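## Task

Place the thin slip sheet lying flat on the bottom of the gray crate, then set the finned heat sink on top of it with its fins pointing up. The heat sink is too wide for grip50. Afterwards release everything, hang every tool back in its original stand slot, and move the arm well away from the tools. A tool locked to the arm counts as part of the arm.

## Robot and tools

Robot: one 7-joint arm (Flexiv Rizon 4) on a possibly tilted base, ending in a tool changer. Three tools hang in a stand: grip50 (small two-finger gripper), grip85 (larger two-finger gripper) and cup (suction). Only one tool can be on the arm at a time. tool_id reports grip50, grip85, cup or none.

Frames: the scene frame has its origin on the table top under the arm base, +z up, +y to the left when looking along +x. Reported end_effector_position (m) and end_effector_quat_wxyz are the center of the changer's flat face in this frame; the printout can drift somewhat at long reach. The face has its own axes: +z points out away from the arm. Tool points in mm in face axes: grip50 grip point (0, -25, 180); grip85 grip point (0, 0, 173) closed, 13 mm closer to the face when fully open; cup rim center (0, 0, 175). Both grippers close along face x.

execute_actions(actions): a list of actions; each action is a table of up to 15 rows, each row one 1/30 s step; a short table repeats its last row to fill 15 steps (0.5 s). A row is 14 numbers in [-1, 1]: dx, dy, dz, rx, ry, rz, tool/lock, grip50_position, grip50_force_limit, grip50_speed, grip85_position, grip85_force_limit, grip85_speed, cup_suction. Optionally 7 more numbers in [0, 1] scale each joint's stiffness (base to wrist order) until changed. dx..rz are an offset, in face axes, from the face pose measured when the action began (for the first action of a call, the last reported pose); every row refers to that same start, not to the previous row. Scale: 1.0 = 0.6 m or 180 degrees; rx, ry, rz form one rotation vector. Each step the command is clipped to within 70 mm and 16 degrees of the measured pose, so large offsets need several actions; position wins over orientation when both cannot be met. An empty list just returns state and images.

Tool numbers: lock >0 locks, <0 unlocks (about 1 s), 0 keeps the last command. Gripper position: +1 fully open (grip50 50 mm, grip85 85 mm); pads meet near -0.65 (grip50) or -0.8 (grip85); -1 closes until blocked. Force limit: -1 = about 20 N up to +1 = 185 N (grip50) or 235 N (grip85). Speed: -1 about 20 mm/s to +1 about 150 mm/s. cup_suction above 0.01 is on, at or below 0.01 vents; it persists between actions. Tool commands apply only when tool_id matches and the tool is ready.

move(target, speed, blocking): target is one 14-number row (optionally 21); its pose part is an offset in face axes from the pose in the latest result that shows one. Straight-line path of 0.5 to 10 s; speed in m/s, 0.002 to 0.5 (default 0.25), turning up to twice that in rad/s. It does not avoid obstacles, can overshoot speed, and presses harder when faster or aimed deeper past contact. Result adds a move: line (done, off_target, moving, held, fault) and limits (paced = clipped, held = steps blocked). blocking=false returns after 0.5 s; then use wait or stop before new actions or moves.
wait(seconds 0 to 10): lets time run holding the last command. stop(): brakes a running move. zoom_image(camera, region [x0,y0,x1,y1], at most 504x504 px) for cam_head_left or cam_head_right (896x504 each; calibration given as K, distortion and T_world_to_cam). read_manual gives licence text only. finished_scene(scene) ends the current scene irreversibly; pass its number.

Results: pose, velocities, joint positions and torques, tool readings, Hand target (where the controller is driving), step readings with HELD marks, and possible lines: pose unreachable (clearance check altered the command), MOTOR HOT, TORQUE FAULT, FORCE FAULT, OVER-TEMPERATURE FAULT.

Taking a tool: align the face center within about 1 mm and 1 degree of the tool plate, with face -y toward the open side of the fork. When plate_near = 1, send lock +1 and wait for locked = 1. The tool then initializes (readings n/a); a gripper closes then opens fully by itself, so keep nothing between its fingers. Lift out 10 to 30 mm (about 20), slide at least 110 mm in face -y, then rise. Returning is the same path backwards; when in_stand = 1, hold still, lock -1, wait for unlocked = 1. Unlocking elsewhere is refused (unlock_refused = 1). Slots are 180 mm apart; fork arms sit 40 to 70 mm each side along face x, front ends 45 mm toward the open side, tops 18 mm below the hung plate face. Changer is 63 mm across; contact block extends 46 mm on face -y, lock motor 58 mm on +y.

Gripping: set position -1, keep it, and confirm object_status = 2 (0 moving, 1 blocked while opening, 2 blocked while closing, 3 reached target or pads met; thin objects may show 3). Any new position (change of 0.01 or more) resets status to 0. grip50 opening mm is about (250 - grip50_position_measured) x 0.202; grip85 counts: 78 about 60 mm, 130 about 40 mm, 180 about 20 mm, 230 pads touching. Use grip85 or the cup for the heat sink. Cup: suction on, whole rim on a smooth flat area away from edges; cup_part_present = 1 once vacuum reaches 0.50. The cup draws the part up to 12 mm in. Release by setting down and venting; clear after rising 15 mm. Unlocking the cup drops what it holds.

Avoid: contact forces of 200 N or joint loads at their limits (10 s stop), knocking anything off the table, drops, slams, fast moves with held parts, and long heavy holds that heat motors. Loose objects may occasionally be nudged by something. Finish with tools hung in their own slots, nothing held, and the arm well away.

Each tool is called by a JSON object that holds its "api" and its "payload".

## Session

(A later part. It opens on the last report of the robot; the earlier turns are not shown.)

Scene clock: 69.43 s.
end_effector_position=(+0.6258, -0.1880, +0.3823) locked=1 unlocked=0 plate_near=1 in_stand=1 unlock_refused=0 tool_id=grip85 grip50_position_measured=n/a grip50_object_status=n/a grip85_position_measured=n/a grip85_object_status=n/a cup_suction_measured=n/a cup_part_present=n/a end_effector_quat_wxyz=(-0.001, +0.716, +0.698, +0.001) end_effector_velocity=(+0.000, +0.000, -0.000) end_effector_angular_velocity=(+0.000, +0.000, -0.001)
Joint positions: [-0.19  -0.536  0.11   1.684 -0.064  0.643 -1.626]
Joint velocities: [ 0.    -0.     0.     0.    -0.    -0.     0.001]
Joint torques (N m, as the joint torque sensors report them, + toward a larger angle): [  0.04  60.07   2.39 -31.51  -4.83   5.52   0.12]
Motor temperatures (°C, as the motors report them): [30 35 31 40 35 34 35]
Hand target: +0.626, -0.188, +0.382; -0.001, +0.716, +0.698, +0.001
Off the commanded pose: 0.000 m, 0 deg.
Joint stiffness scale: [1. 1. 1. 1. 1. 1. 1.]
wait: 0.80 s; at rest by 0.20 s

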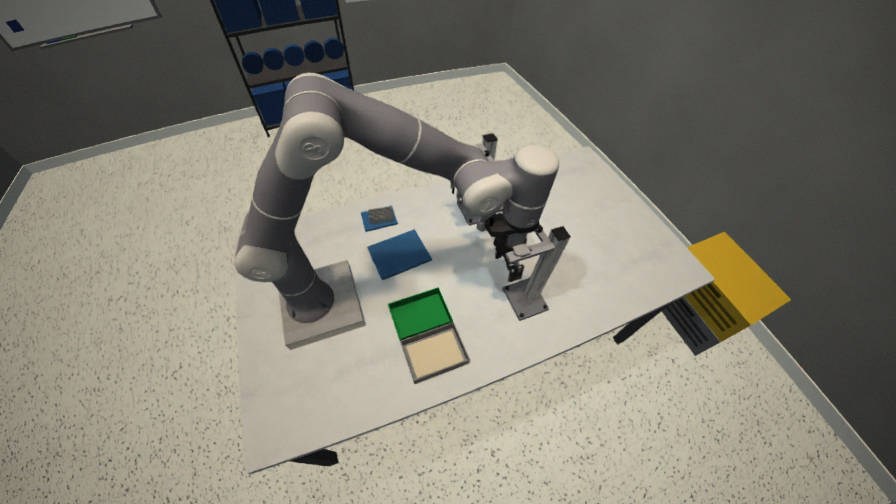

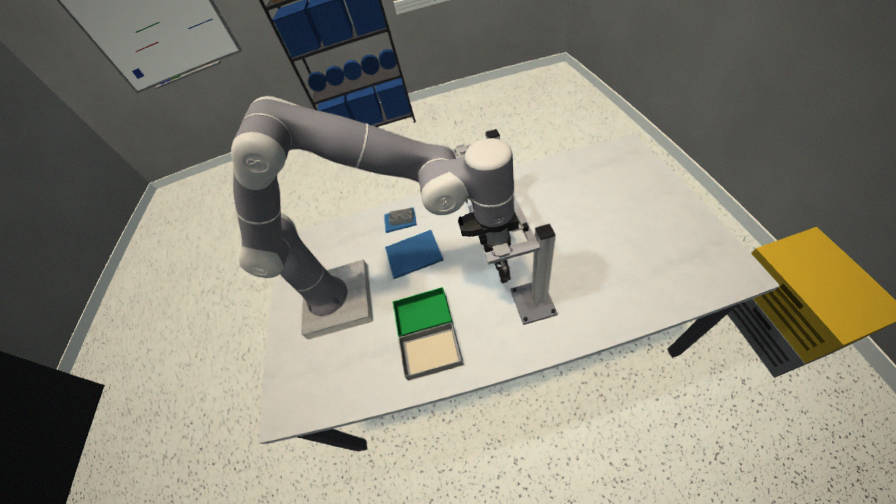

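{"api": "move", "payload": {"target": [0, 0, -0.0333, 0, 0, 0, 0, 1, 0, 0, 1, 0, 0, 0], "speed": 0.06}}

{"api": "move", "payload": {"target": [0, -0.215, 0, 0, 0, 0, 0, 1, 0, 0, 1, 0, 0, 0], "speed": 0.15}}

Scene clock: 72.83 s.
end_effector_position=(+0.6258, -0.1880, +0.4022) locked=1 unlocked=0 plate_near=1 in_stand=0 unlock_refused=0 tool_id=grip85 grip50_position_measured=n/a grip50_object_status=n/a grip85_position_measured=3 grip85_object_status=3 cup_suction_measured=n/a cup_part_present=n/a end_effector_quat_wxyz=(-0.000, +0.716, +0.698, +0.001) end_effector_velocity=(+0.000, -0.000, +0.000) end_effector_angular_velocity=(+0.000, -0.000, +0.001)
Joint positions: [-0.193 -0.509  0.114  1.667 -0.061  0.599 -1.627]
Joint velocities: [-0.     0.    -0.    -0.     0.    -0.    -0.001]
Joint torques (N m, as the joint torque sensors report them, + toward a larger angle): [ -1.94  59.68   3.04 -34.3   -4.99   4.97  -0.66]
Motor temperatures (°C, as the motors report them): [30 36 31 40 35 34 35]
Hand target: +0.626, -0.188, +0.402; -0.001, +0.716, +0.698, +0.001
Off the commanded pose: 0.000 m, 0 deg.
Joint stiffness scale: [1. 1. 1. 1. 1. 1. 1.]
move: done

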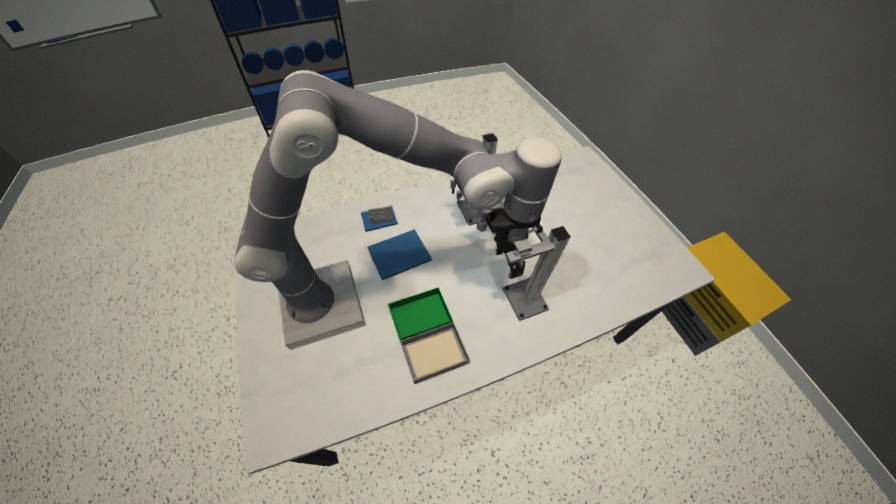

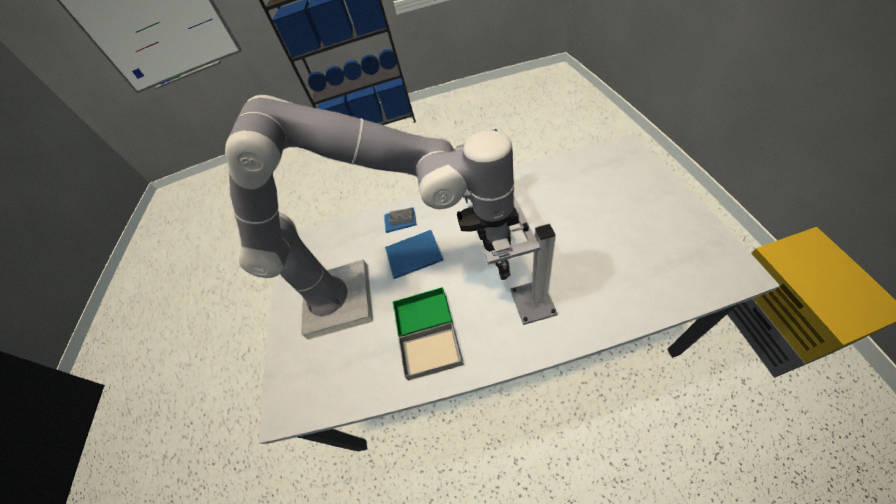

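Scene clock: 74.07 s.
end_effector_position=(+0.4968, -0.1846, +0.4015) locked=1 unlocked=0 plate_near=1 in_stand=0 unlock_refused=0 tool_id=grip85 grip50_position_measured=n/a grip50_object_status=n/a grip85_position_measured=3 grip85_object_status=3 cup_suction_measured=n/a cup_part_present=n/a end_effector_quat_wxyz=(-0.001, +0.716, +0.698, +0.001) end_effector_velocity=(-0.001, +0.000, -0.001) end_effector_angular_velocity=(+0.000, +0.001, +0.001)
Joint positions: [-0.253 -0.25   0.138  2.058 -0.039  0.731 -1.661]
Joint velocities: [-0.     0.    -0.     0.002  0.    -0.    -0.001]
Joint torques (N m, as the joint torque sensors report them, + toward a larger angle): [ -1.04  45.49   1.79 -30.95  -4.6    6.77  -0.76]
Motor temperatures (°C, as the motors report them): [30 36 31 40 35 34 35]
Hand target: +0.497, -0.185, +0.402; -0.001, +0.716, +0.698, +0.001
Off the commanded pose: 0.001 m, 0 deg.
Joint stiffness scale: [1. 1. 1. 1. 1. 1. 1.]
move: done

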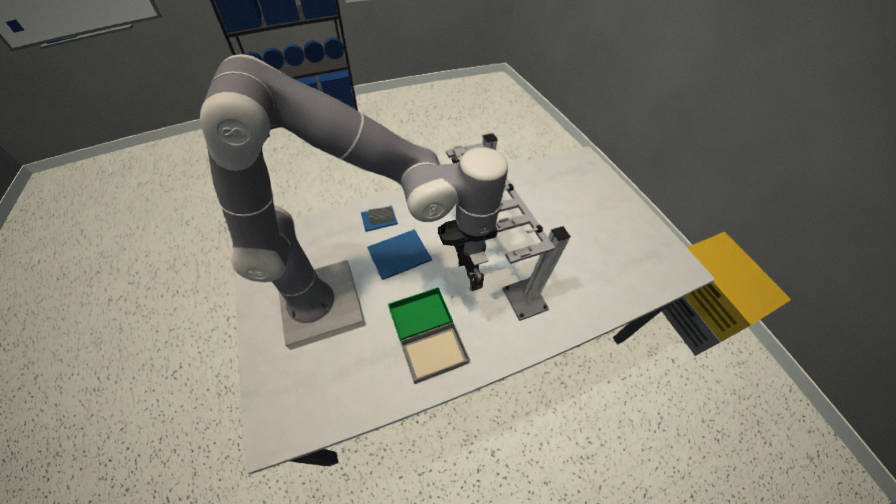

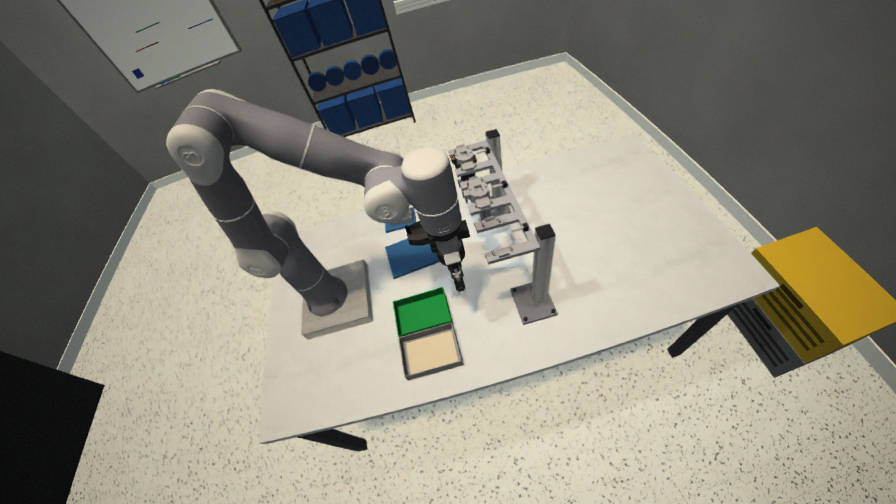

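{"api": "move", "payload": {"target": [0.83065, -0.28828, 0.21917, 0, 0, 0.0492, 0, 1, 0, 0, 1, 0, 0, 0], "speed": 0.3}}

Scene clock: 77.83 s.
end_effector_position=(+0.3390, +0.3171, +0.2703) locked=1 unlocked=0 plate_near=1 in_stand=0 unlock_refused=0 tool_id=grip85 grip50_position_measured=n/a grip50_object_status=n/a grip85_position_measured=3 grip85_object_status=3 cup_suction_measured=n/a cup_part_present=n/a end_effector_quat_wxyz=(+0.002, +0.768, +0.641, +0.000) end_effector_velocity=(+0.000, +0.000, -0.000) end_effector_angular_velocity=(+0.000, -0.001, -0.001)
Joint positions: [ 0.578 -0.458  0.36   2.343 -0.415  1.175 -0.123]
Joint velocities: [ 0.002 -0.    -0.002 -0.    -0.001  0.001  0.002]
Joint torques (N m, as the joint torque sensors report them, + toward a larger angle): [  1.51  41.4    5.85 -20.69  -3.2    6.58   1.27]
Motor temperatures (°C, as the motors report them): [30 36 31 40 35 34 35]
Hand target: +0.339, +0.317, +0.270; +0.002, +0.768, +0.641, +0.000
Off the commanded pose: 0.003 m, 0 deg.
Joint stiffness scale: [1. 1. 1. 1. 1. 1. 1.]
move: done

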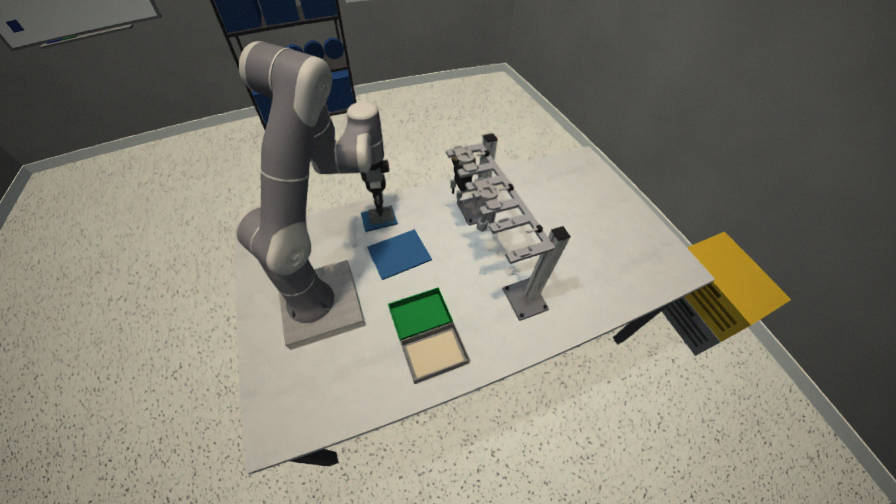

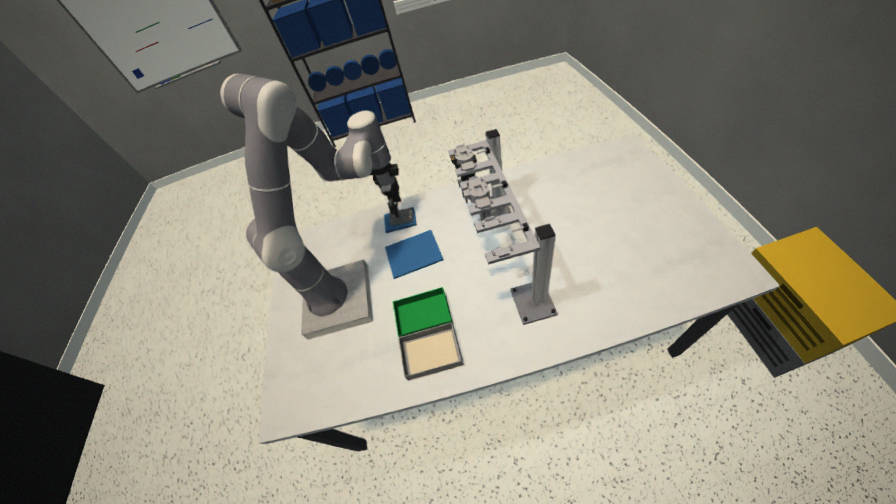

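{"api": "zoom_image", "payload": {"camera": "cam_head_left", "region": [340, 160, 420, 240]}}

{"api": "zoom_image", "payload": {"camera": "cam_head_right", "region": [360, 160, 440, 240]}}

Region (340, 160, 420, 240) of cam_head_left's 896x504 image, scaled by 6.300, with more detail than that image has.

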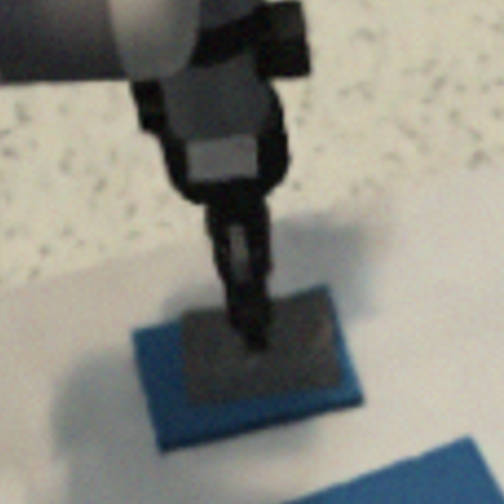

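Region (360, 160, 440, 240) of cam_head_right's 896x504 image, scaled by 6.300, with more detail than that image has.

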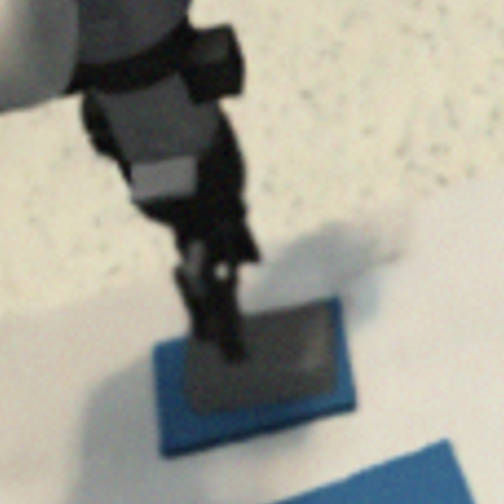

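{"api": "move", "payload": {"target": [0, 0, 0.045, 0, 0, 0, 0, 1, 0, 0, 1, 0, 0, 0], "speed": 0.08}}

{"api": "zoom_image", "payload": {"camera": "cam_head_left", "region": [350, 180, 410, 240]}}

{"api": "zoom_image", "payload": {"camera": "cam_head_right", "region": [370, 180, 430, 240]}}

Scene clock: 79.83 s.
end_effector_position=(+0.3391, +0.3171, +0.2434) locked=1 unlocked=0 plate_near=1 in_stand=0 unlock_refused=0 tool_id=grip85 grip50_position_measured=n/a grip50_object_status=n/a grip85_position_measured=3 grip85_object_status=3 cup_suction_measured=n/a cup_part_present=n/a end_effector_quat_wxyz=(+0.002, +0.768, +0.641, +0.000) end_effector_velocity=(+0.000, -0.000, -0.000) end_effector_angular_velocity=(+0.001, -0.001, -0.001)
Joint positions: [ 0.624 -0.522  0.288  2.358 -0.48   1.259 -0.078]
Joint velocities: [ 0.002 -0.    -0.003  0.    -0.001  0.002  0.001]
Joint torques (N m, as the joint torque sensors report them, + toward a larger angle): [  1.03  42.82   5.84 -17.68  -2.56   6.66   1.19]
Motor temperatures (°C, as the motors report them): [30 36 31 40 35 34 35]
Hand target: +0.339, +0.317, +0.243; +0.002, +0.768, +0.641, +0.000
Off the commanded pose: 0.000 m, 0 deg.
Joint stiffness scale: [1. 1. 1. 1. 1. 1. 1.]
move: done

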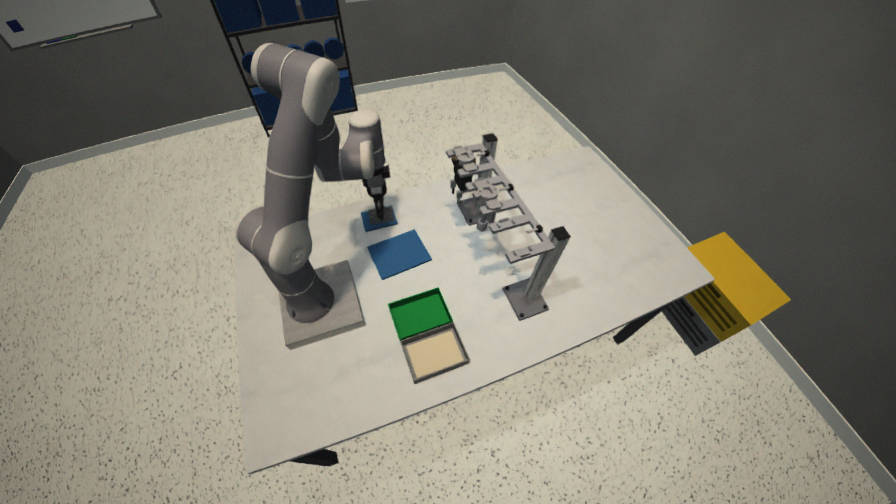

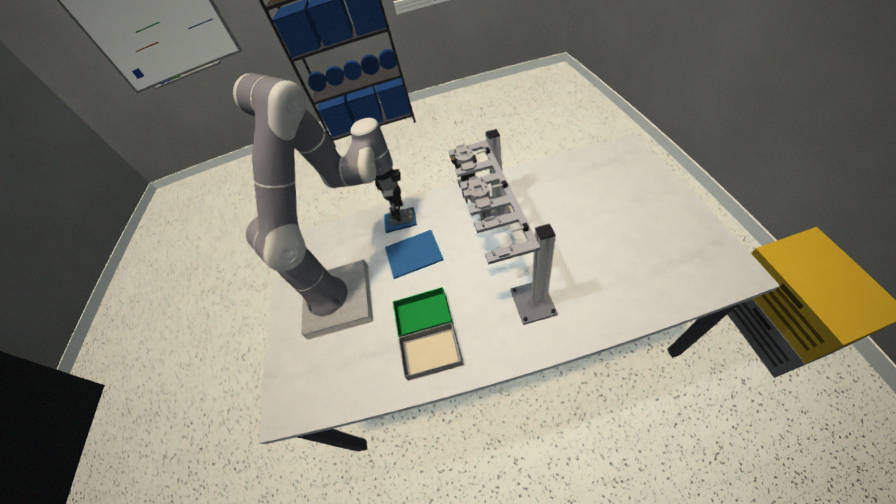

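Region (350, 180, 410, 240) of cam_head_left's 896x504 image, scaled by 8.400, with more detail than that image has.

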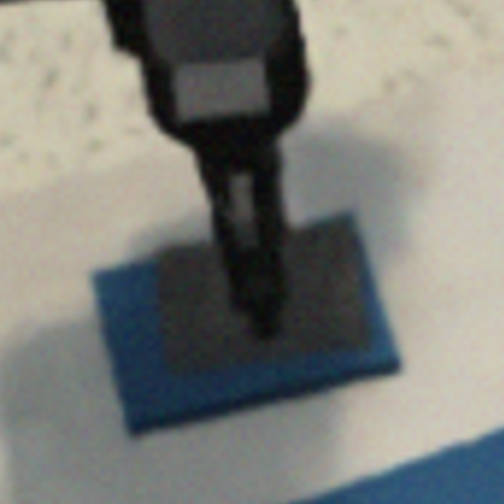

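Region (370, 180, 430, 240) of cam_head_right's 896x504 image, scaled by 8.400, with more detail than that image has.

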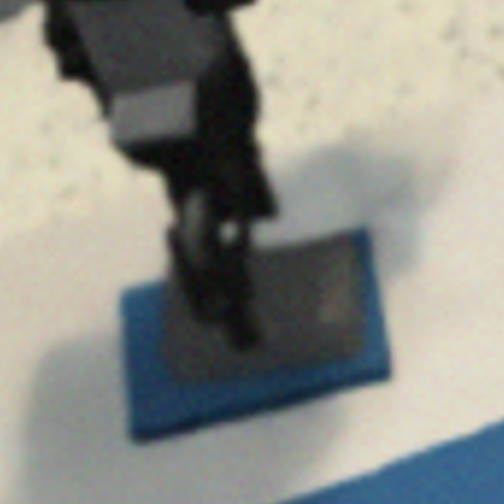

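{"api": "move", "payload": {"target": [0, 0, 0.0357, 0, 0, 0, 0, 1, 0, 0, 1, 0, 0, 0], "speed": 0.03}}

{"api": "zoom_image", "payload": {"camera": "cam_head_left", "region": [350, 180, 410, 240]}}

{"api": "zoom_image", "payload": {"camera": "cam_head_right", "region": [370, 180, 430, 240]}}

Scene clock: 81.27 s.
end_effector_position=(+0.3393, +0.3171, +0.2221) locked=1 unlocked=0 plate_near=1 in_stand=0 unlock_refused=0 tool_id=grip85 grip50_position_measured=n/a grip50_object_status=n/a grip85_position_measured=3 grip85_object_status=3 cup_suction_measured=n/a cup_part_present=n/a end_effector_quat_wxyz=(+0.002, +0.768, +0.641, +0.000) end_effector_velocity=(+0.000, +0.000, +0.000) end_effector_angular_velocity=(+0.000, -0.002, +0.002)
Joint positions: [ 0.667 -0.574  0.225  2.366 -0.524  1.326 -0.045]
Joint velocities: [ 0.002 -0.    -0.003 -0.001 -0.001  0.001 -0.001]
Joint torques (N m, as the joint torque sensors report them, + toward a larger angle): [  1.09  43.43   5.22 -16.04  -2.12   6.76   1.1 ]
Motor temperatures (°C, as the motors report them): [30 36 31 40 35 34 35]
Hand target: +0.339, +0.317, +0.222; +0.002, +0.768, +0.641, +0.000
Off the commanded pose: 0.000 m, 0 deg.
Joint stiffness scale: [1. 1. 1. 1. 1. 1. 1.]
move: done

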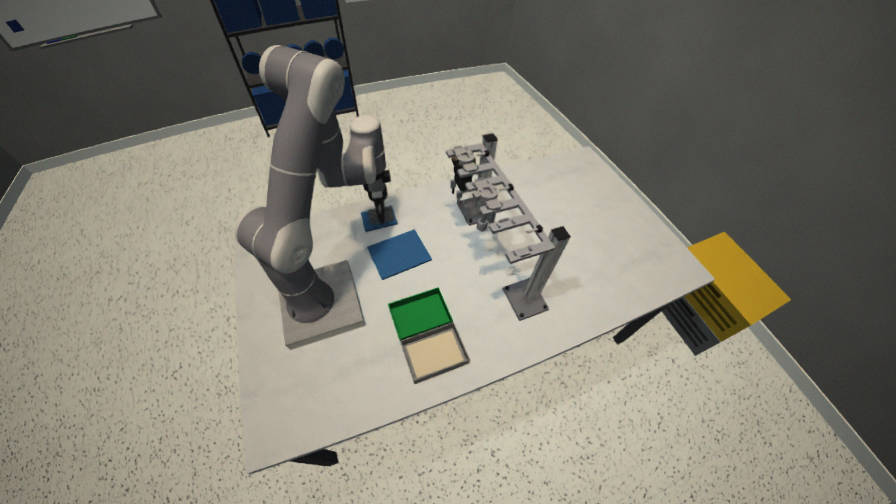

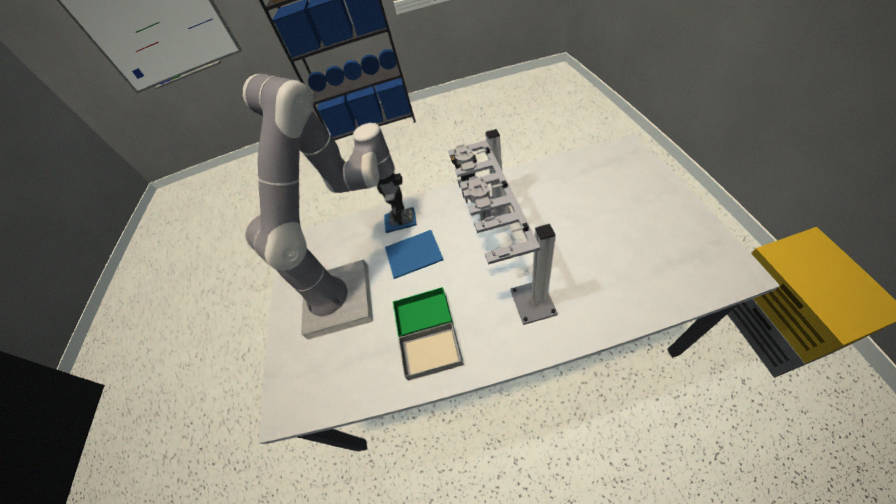

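Region (350, 180, 410, 240) of cam_head_left's 896x504 image, scaled by 8.400, with more detail than that image has.

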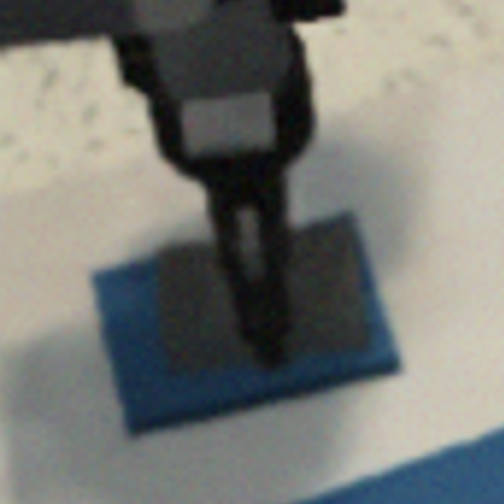

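Region (370, 180, 430, 240) of cam_head_right's 896x504 image, scaled by 8.400, with more detail than that image has.

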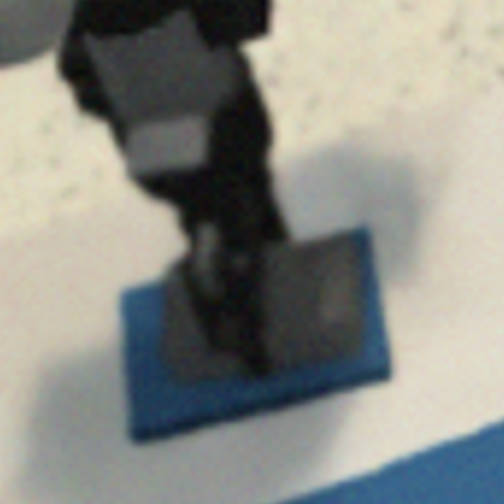

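{"api": "move", "payload": {"target": [0, 0, 0, 0, 0, 0, 0, 1, 0, 0, -1, -0.5, -0.6, 0], "speed": 0.03}}

{"api": "zoom_image", "payload": {"camera": "cam_head_left", "region": [350, 180, 410, 240]}}

{"api": "zoom_image", "payload": {"camera": "cam_head_right", "region": [370, 180, 430, 240]}}

Scene clock: 82.67 s.
end_effector_position=(+0.3394, +0.3171, +0.2223) locked=1 unlocked=0 plate_near=1 in_stand=0 unlock_refused=0 tool_id=grip85 grip50_position_measured=n/a grip50_object_status=n/a grip85_position_measured=80 grip85_object_status=2 cup_suction_measured=n/a cup_part_present=n/a end_effector_quat_wxyz=(+0.002, +0.768, +0.641, +0.000) end_effector_velocity=(-0.000, -0.000, -0.000) end_effector_angular_velocity=(-0.000, +0.000, +0.001)
Joint positions: [ 0.668 -0.574  0.225  2.366 -0.524  1.327 -0.045]
Joint velocities: [ 0.     0.    -0.     0.    -0.    -0.    -0.001]
Joint torques (N m, as the joint torque sensors report them, + toward a larger angle): [ -0.22  42.69   6.15 -16.44  -1.6    5.84   0.21]
Motor temperatures (°C, as the motors report them): [30 36 31 40 35 34 35]
Hand target: +0.339, +0.317, +0.222; +0.002, +0.768, +0.641, +0.000
Off the commanded pose: 0.000 m, 0 deg.
Joint stiffness scale: [1. 1. 1. 1. 1. 1. 1.]
move: done

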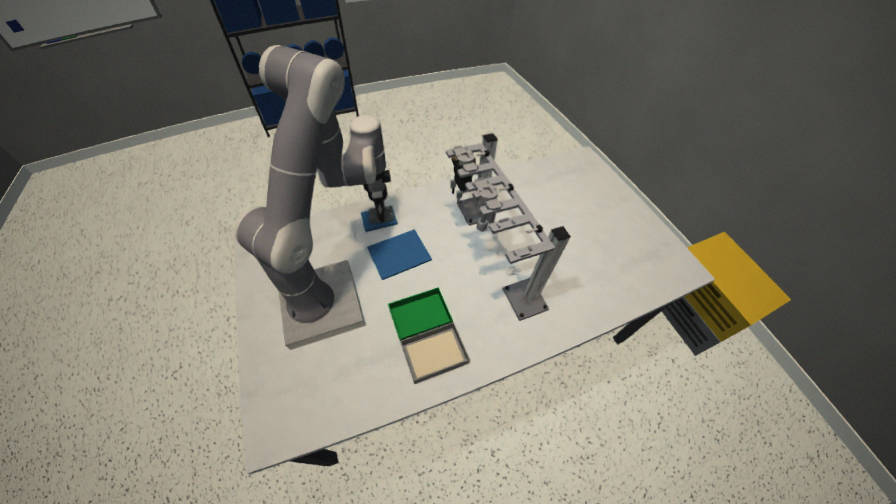

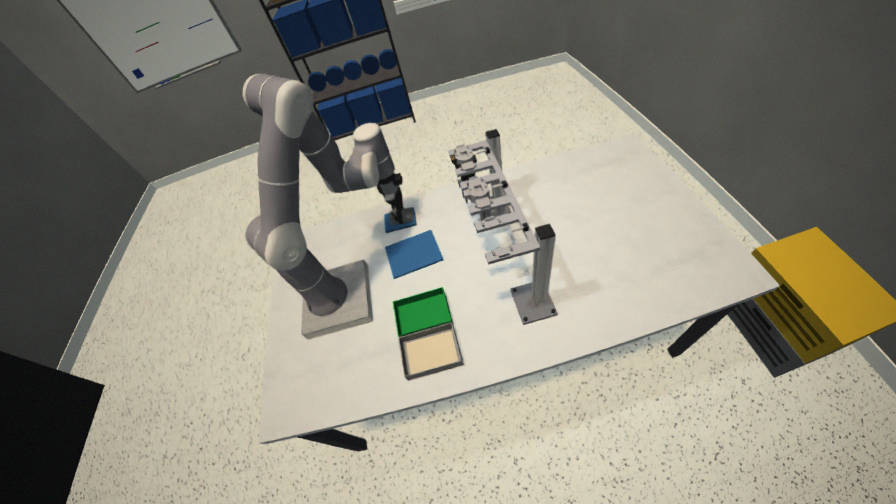

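Region (350, 180, 410, 240) of cam_head_left's 896x504 image, scaled by 8.400, with more detail than that image has.

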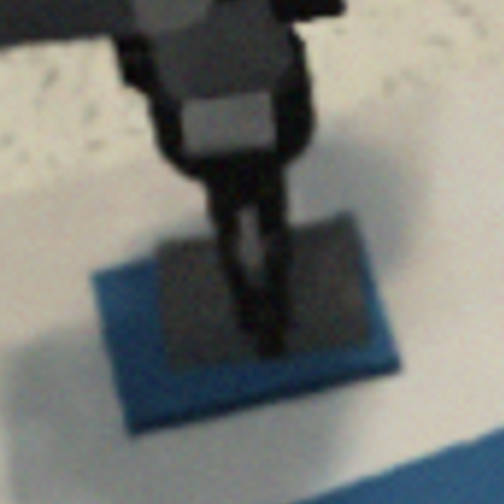

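Region (370, 180, 430, 240) of cam_head_right's 896x504 image, scaled by 8.400, with more detail than that image has.

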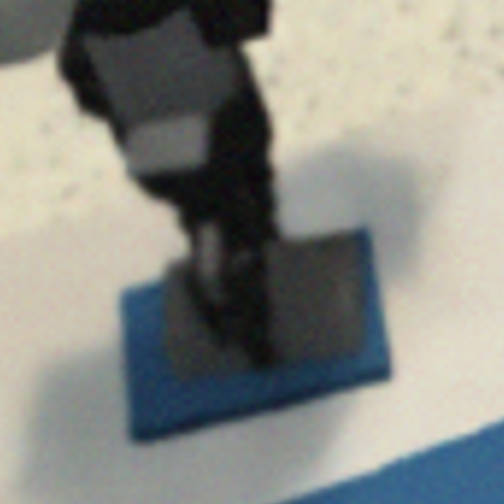

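{"api": "move", "payload": {"target": [0, 0, -0.0833, 0, 0, 0, 0, 1, 0, 0, -1, -0.5, -0.6, 0], "speed": 0.1}}

{"api": "move", "payload": {"target": [-0.493, 0.243, -0.0633, 0, 0, -0.0492, 0, 1, 0, 0, -1, -0.5, -0.6, 0], "speed": 0.25}}

Scene clock: 84.43 s.
end_effector_position=(+0.3390, +0.3170, +0.2719) locked=1 unlocked=0 plate_near=1 in_stand=0 unlock_refused=0 tool_id=grip85 grip50_position_measured=n/a grip50_object_status=n/a grip85_position_measured=80 grip85_object_status=2 cup_suction_measured=n/a cup_part_present=n/a end_effector_quat_wxyz=(+0.002, +0.768, +0.641, +0.000) end_effector_velocity=(+0.000, +0.000, +0.000) end_effector_angular_velocity=(+0.000, +0.001, +0.002)
Joint positions: [ 0.578 -0.454  0.362  2.342 -0.409  1.17  -0.128]
Joint velocities: [-0.002  0.     0.002 -0.001  0.001 -0.002 -0.003]
Joint torques (N m, as the joint torque sensors report them, + toward a larger angle): [ -2.28  42.68   6.95 -21.95  -2.05   5.2   -0.54]
Motor temperatures (°C, as the motors report them): [30 36 31 40 35 34 35]
Hand target: +0.339, +0.317, +0.272; +0.002, +0.768, +0.641, +0.000
Off the commanded pose: 0.000 m, 0 deg.
Joint stiffness scale: [1. 1. 1. 1. 1. 1. 1.]
move: done

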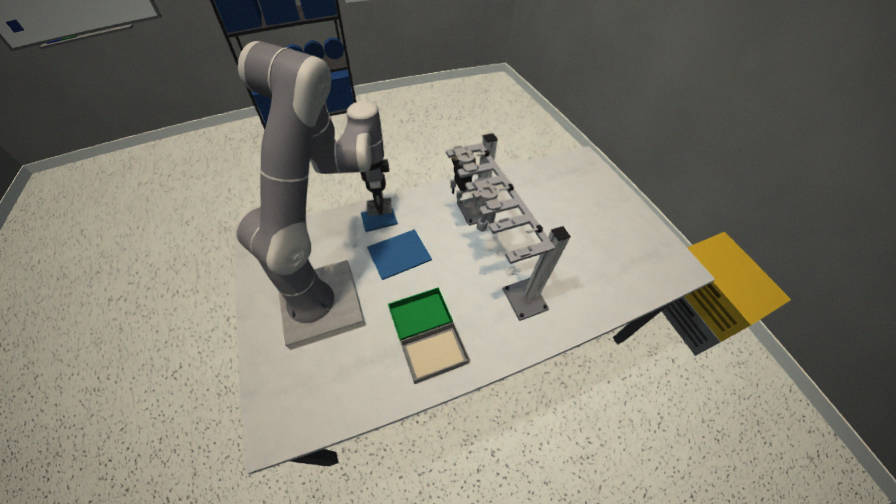

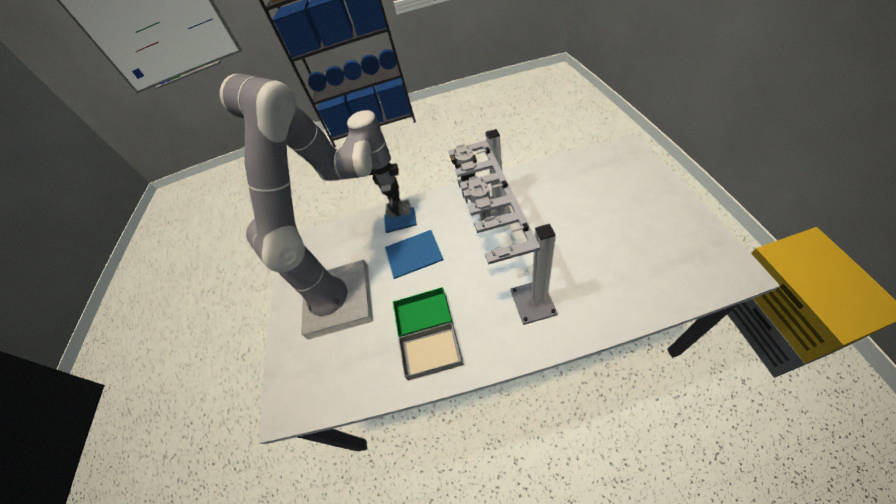

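Scene clock: 86.17 s.
end_effector_position=(+0.4280, +0.0004, +0.3097) locked=1 unlocked=0 plate_near=1 in_stand=0 unlock_refused=0 tool_id=grip85 grip50_position_measured=n/a grip50_object_status=n/a grip85_position_measured=80 grip85_object_status=2 cup_suction_measured=n/a cup_part_present=n/a end_effector_quat_wxyz=(+0.000, +0.716, +0.698, -0.000) end_effector_velocity=(+0.000, -0.000, +0.000) end_effector_angular_velocity=(+0.001, +0.001, +0.003)
Joint positions: [-0.068 -0.279  0.321  2.413 -0.186  1.098 -1.16 ]
Joint velocities: [-0.001 -0.     0.001 -0.001  0.002 -0.002 -0.006]
Joint torques (N m, as the joint torque sensors report them, + toward a larger angle): [ -1.92  36.76   3.8  -23.98  -2.74   5.11  -0.67]
Motor temperatures (°C, as the motors report them): [30 36 31 40 35 34 35]
Hand target: +0.428, +0.000, +0.310; +0.000, +0.716, +0.698, -0.000
Off the commanded pose: 0.002 m, 0 deg.
Joint stiffness scale: [1. 1. 1. 1. 1. 1. 1.]
move: done

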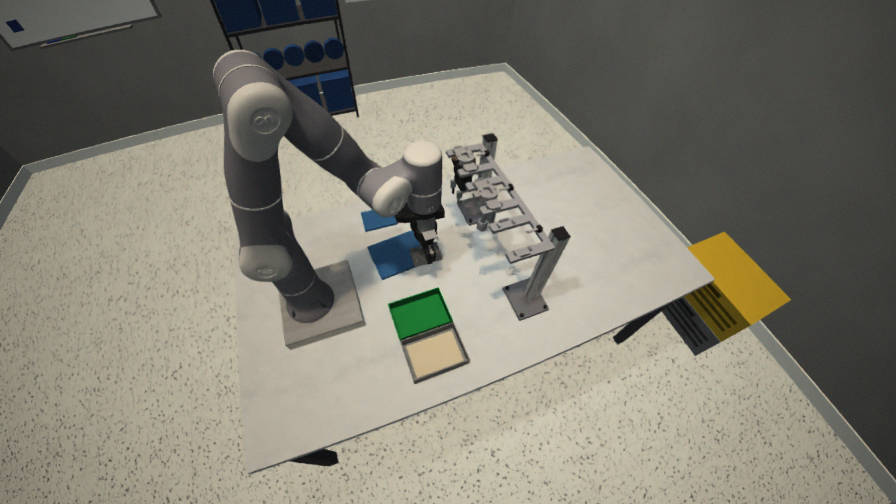

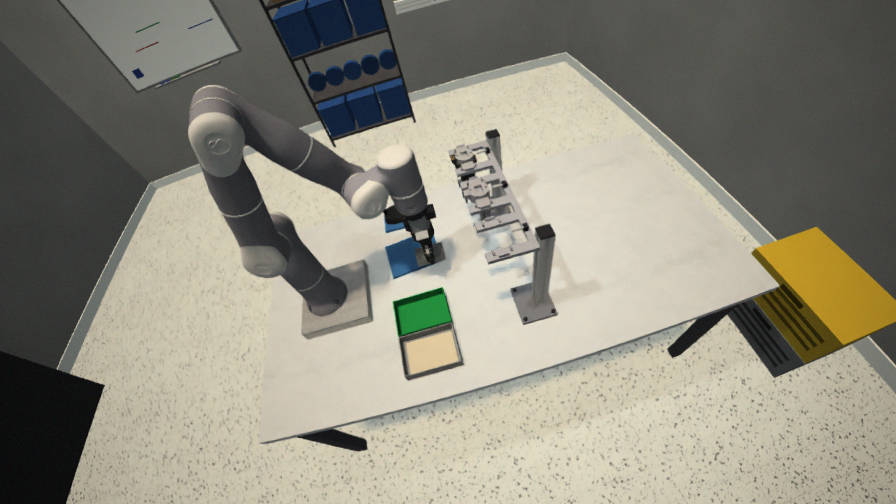

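{"api": "move", "payload": {"target": [-0.5224, -0.1268, 0.0745, 0, 0, 0, 0, 1, 0, 0, -1, -0.5, -0.6, 0], "speed": 0.25}}

{"api": "zoom_image", "payload": {"camera": "cam_head_left", "region": [380, 290, 490, 400]}}

{"api": "zoom_image", "payload": {"camera": "cam_head_right", "region": [375, 290, 485, 400]}}

Scene clock: 88.17 s.
end_effector_position=(+0.3434, -0.3097, +0.2646) locked=1 unlocked=0 plate_near=1 in_stand=0 unlock_refused=0 tool_id=grip85 grip50_position_measured=n/a grip50_object_status=n/a grip85_position_measured=80 grip85_object_status=2 cup_suction_measured=n/a cup_part_present=n/a end_effector_quat_wxyz=(-0.001, +0.716, +0.698, +0.000) end_effector_velocity=(-0.000, -0.000, +0.000) end_effector_angular_velocity=(+0.001, -0.000, +0.001)
Joint positions: [-0.606 -0.436  0.118  2.347 -0.131  1.202 -1.944]
Joint velocities: [-0.002 -0.001  0.001 -0.001 -0.    -0.001 -0.002]
Joint torques (N m, as the joint torque sensors report them, + toward a larger angle): [ -1.48  42.35   2.43 -20.91  -2.27   5.43  -0.58]
Motor temperatures (°C, as the motors report them): [30 36 31 40 35 34 35]
Hand target: +0.343, -0.310, +0.265; -0.001, +0.716, +0.698, +0.000
Off the commanded pose: 0.002 m, 0 deg.
Joint stiffness scale: [1. 1. 1. 1. 1. 1. 1.]
move: done

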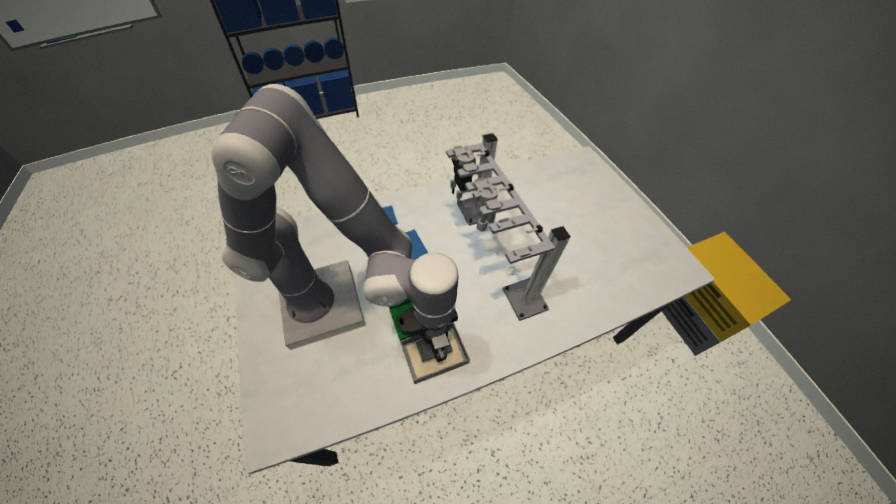

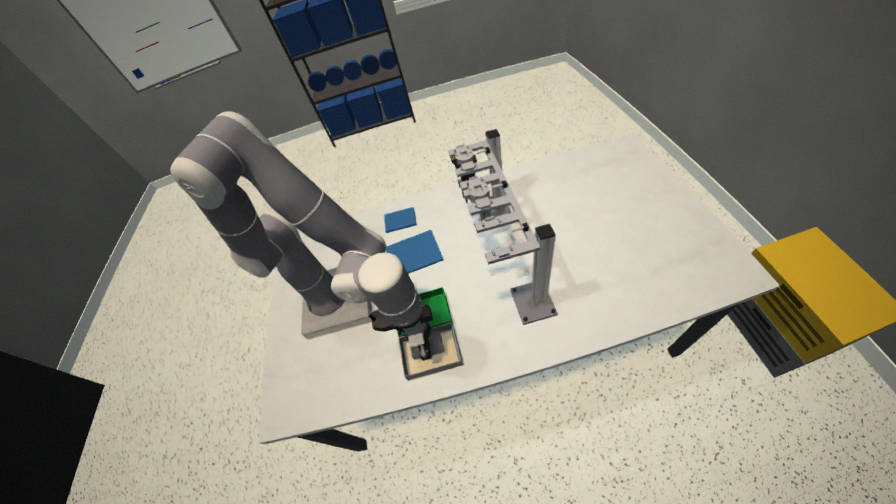

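Region (380, 290, 490, 400) of cam_head_left's 896x504 image, scaled by 4.582, with more detail than that image has.

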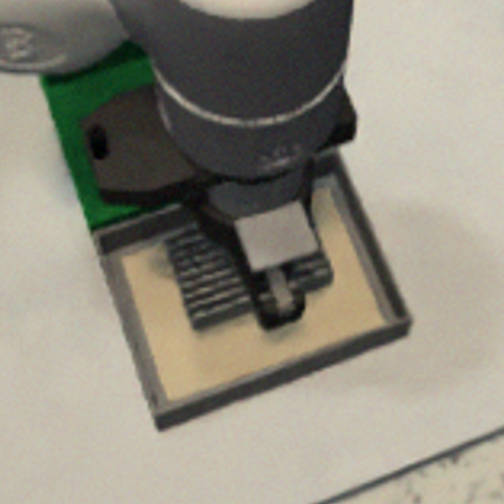

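Region (375, 290, 485, 400) of cam_head_right's 896x504 image, scaled by 4.582, with more detail than that image has.

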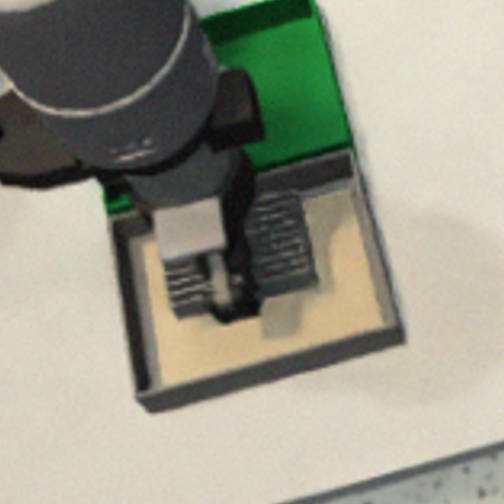

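{"api": "move", "payload": {"target": [-0.0022, 0.001, 0.0677, 0, 0, 0, 0, 1, 0, 0, -1, -0.5, -0.6, 0], "speed": 0.06}}

{"api": "zoom_image", "payload": {"camera": "cam_head_left", "region": [380, 290, 490, 400]}}

{"api": "zoom_image", "payload": {"camera": "cam_head_right", "region": [375, 290, 485, 400]}}

Scene clock: 89.47 s.
end_effector_position=(+0.3439, -0.3109, +0.2239) locked=1 unlocked=0 plate_near=1 in_stand=0 unlock_refused=0 tool_id=grip85 grip50_position_measured=n/a grip50_object_status=n/a grip85_position_measured=80 grip85_object_status=2 cup_suction_measured=n/a cup_part_present=n/a end_effector_quat_wxyz=(-0.001, +0.716, +0.698, +0.000) end_effector_velocity=(+0.000, -0.000, -0.000) end_effector_angular_velocity=(-0.001, -0.000, +0.001)
Joint positions: [-0.578 -0.554  0.078  2.347 -0.155  1.32  -1.928]
Joint velocities: [ 0.002 -0.001 -0.002  0.     0.     0.001 -0.001]
Joint torques (N m, as the joint torque sensors report them, + toward a larger angle): [  1.23  44.41   0.87 -17.32  -2.09   6.81   1.04]
Motor temperatures (°C, as the motors report them): [30 36 31 40 35 34 35]
Hand target: +0.344, -0.311, +0.224; -0.001, +0.716, +0.698, +0.000
Off the commanded pose: 0.000 m, 0 deg.
Joint stiffness scale: [1. 1. 1. 1. 1. 1. 1.]
move: done

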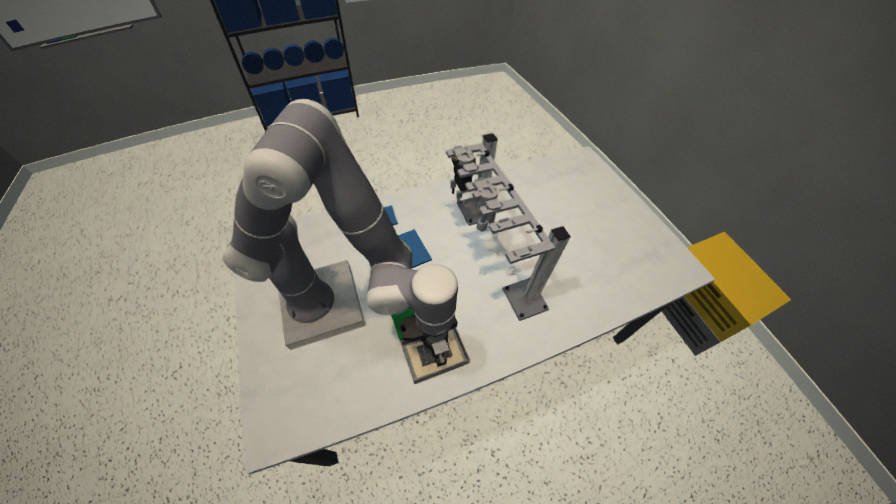

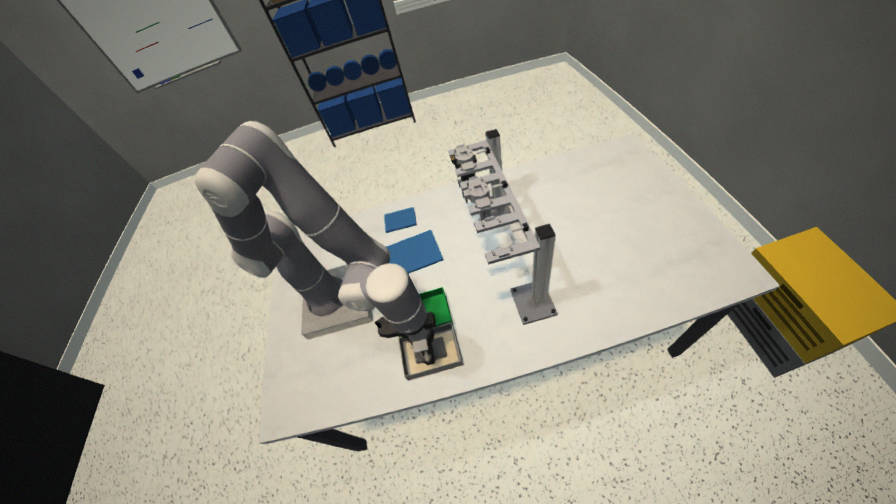

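Region (380, 290, 490, 400) of cam_head_left's 896x504 image, scaled by 4.582, with more detail than that image has.

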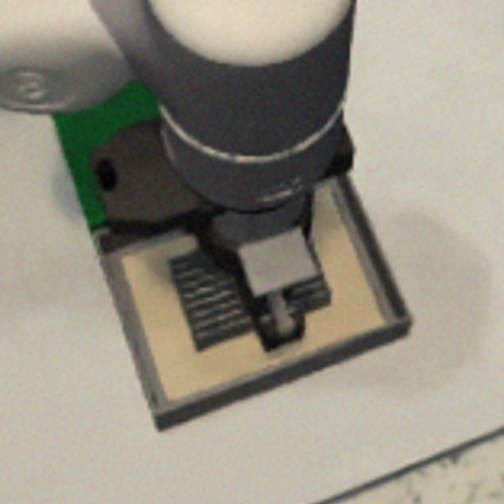

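Region (375, 290, 485, 400) of cam_head_right's 896x504 image, scaled by 4.582, with more detail than that image has.

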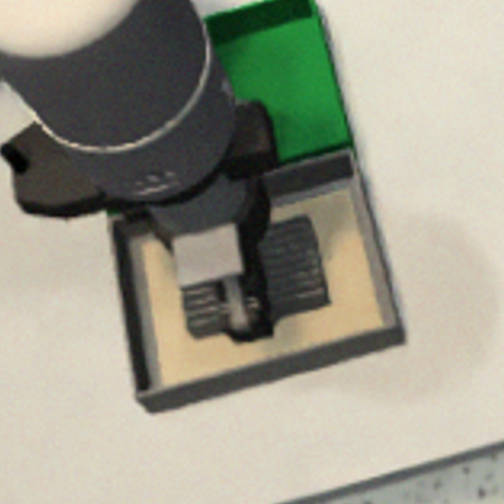

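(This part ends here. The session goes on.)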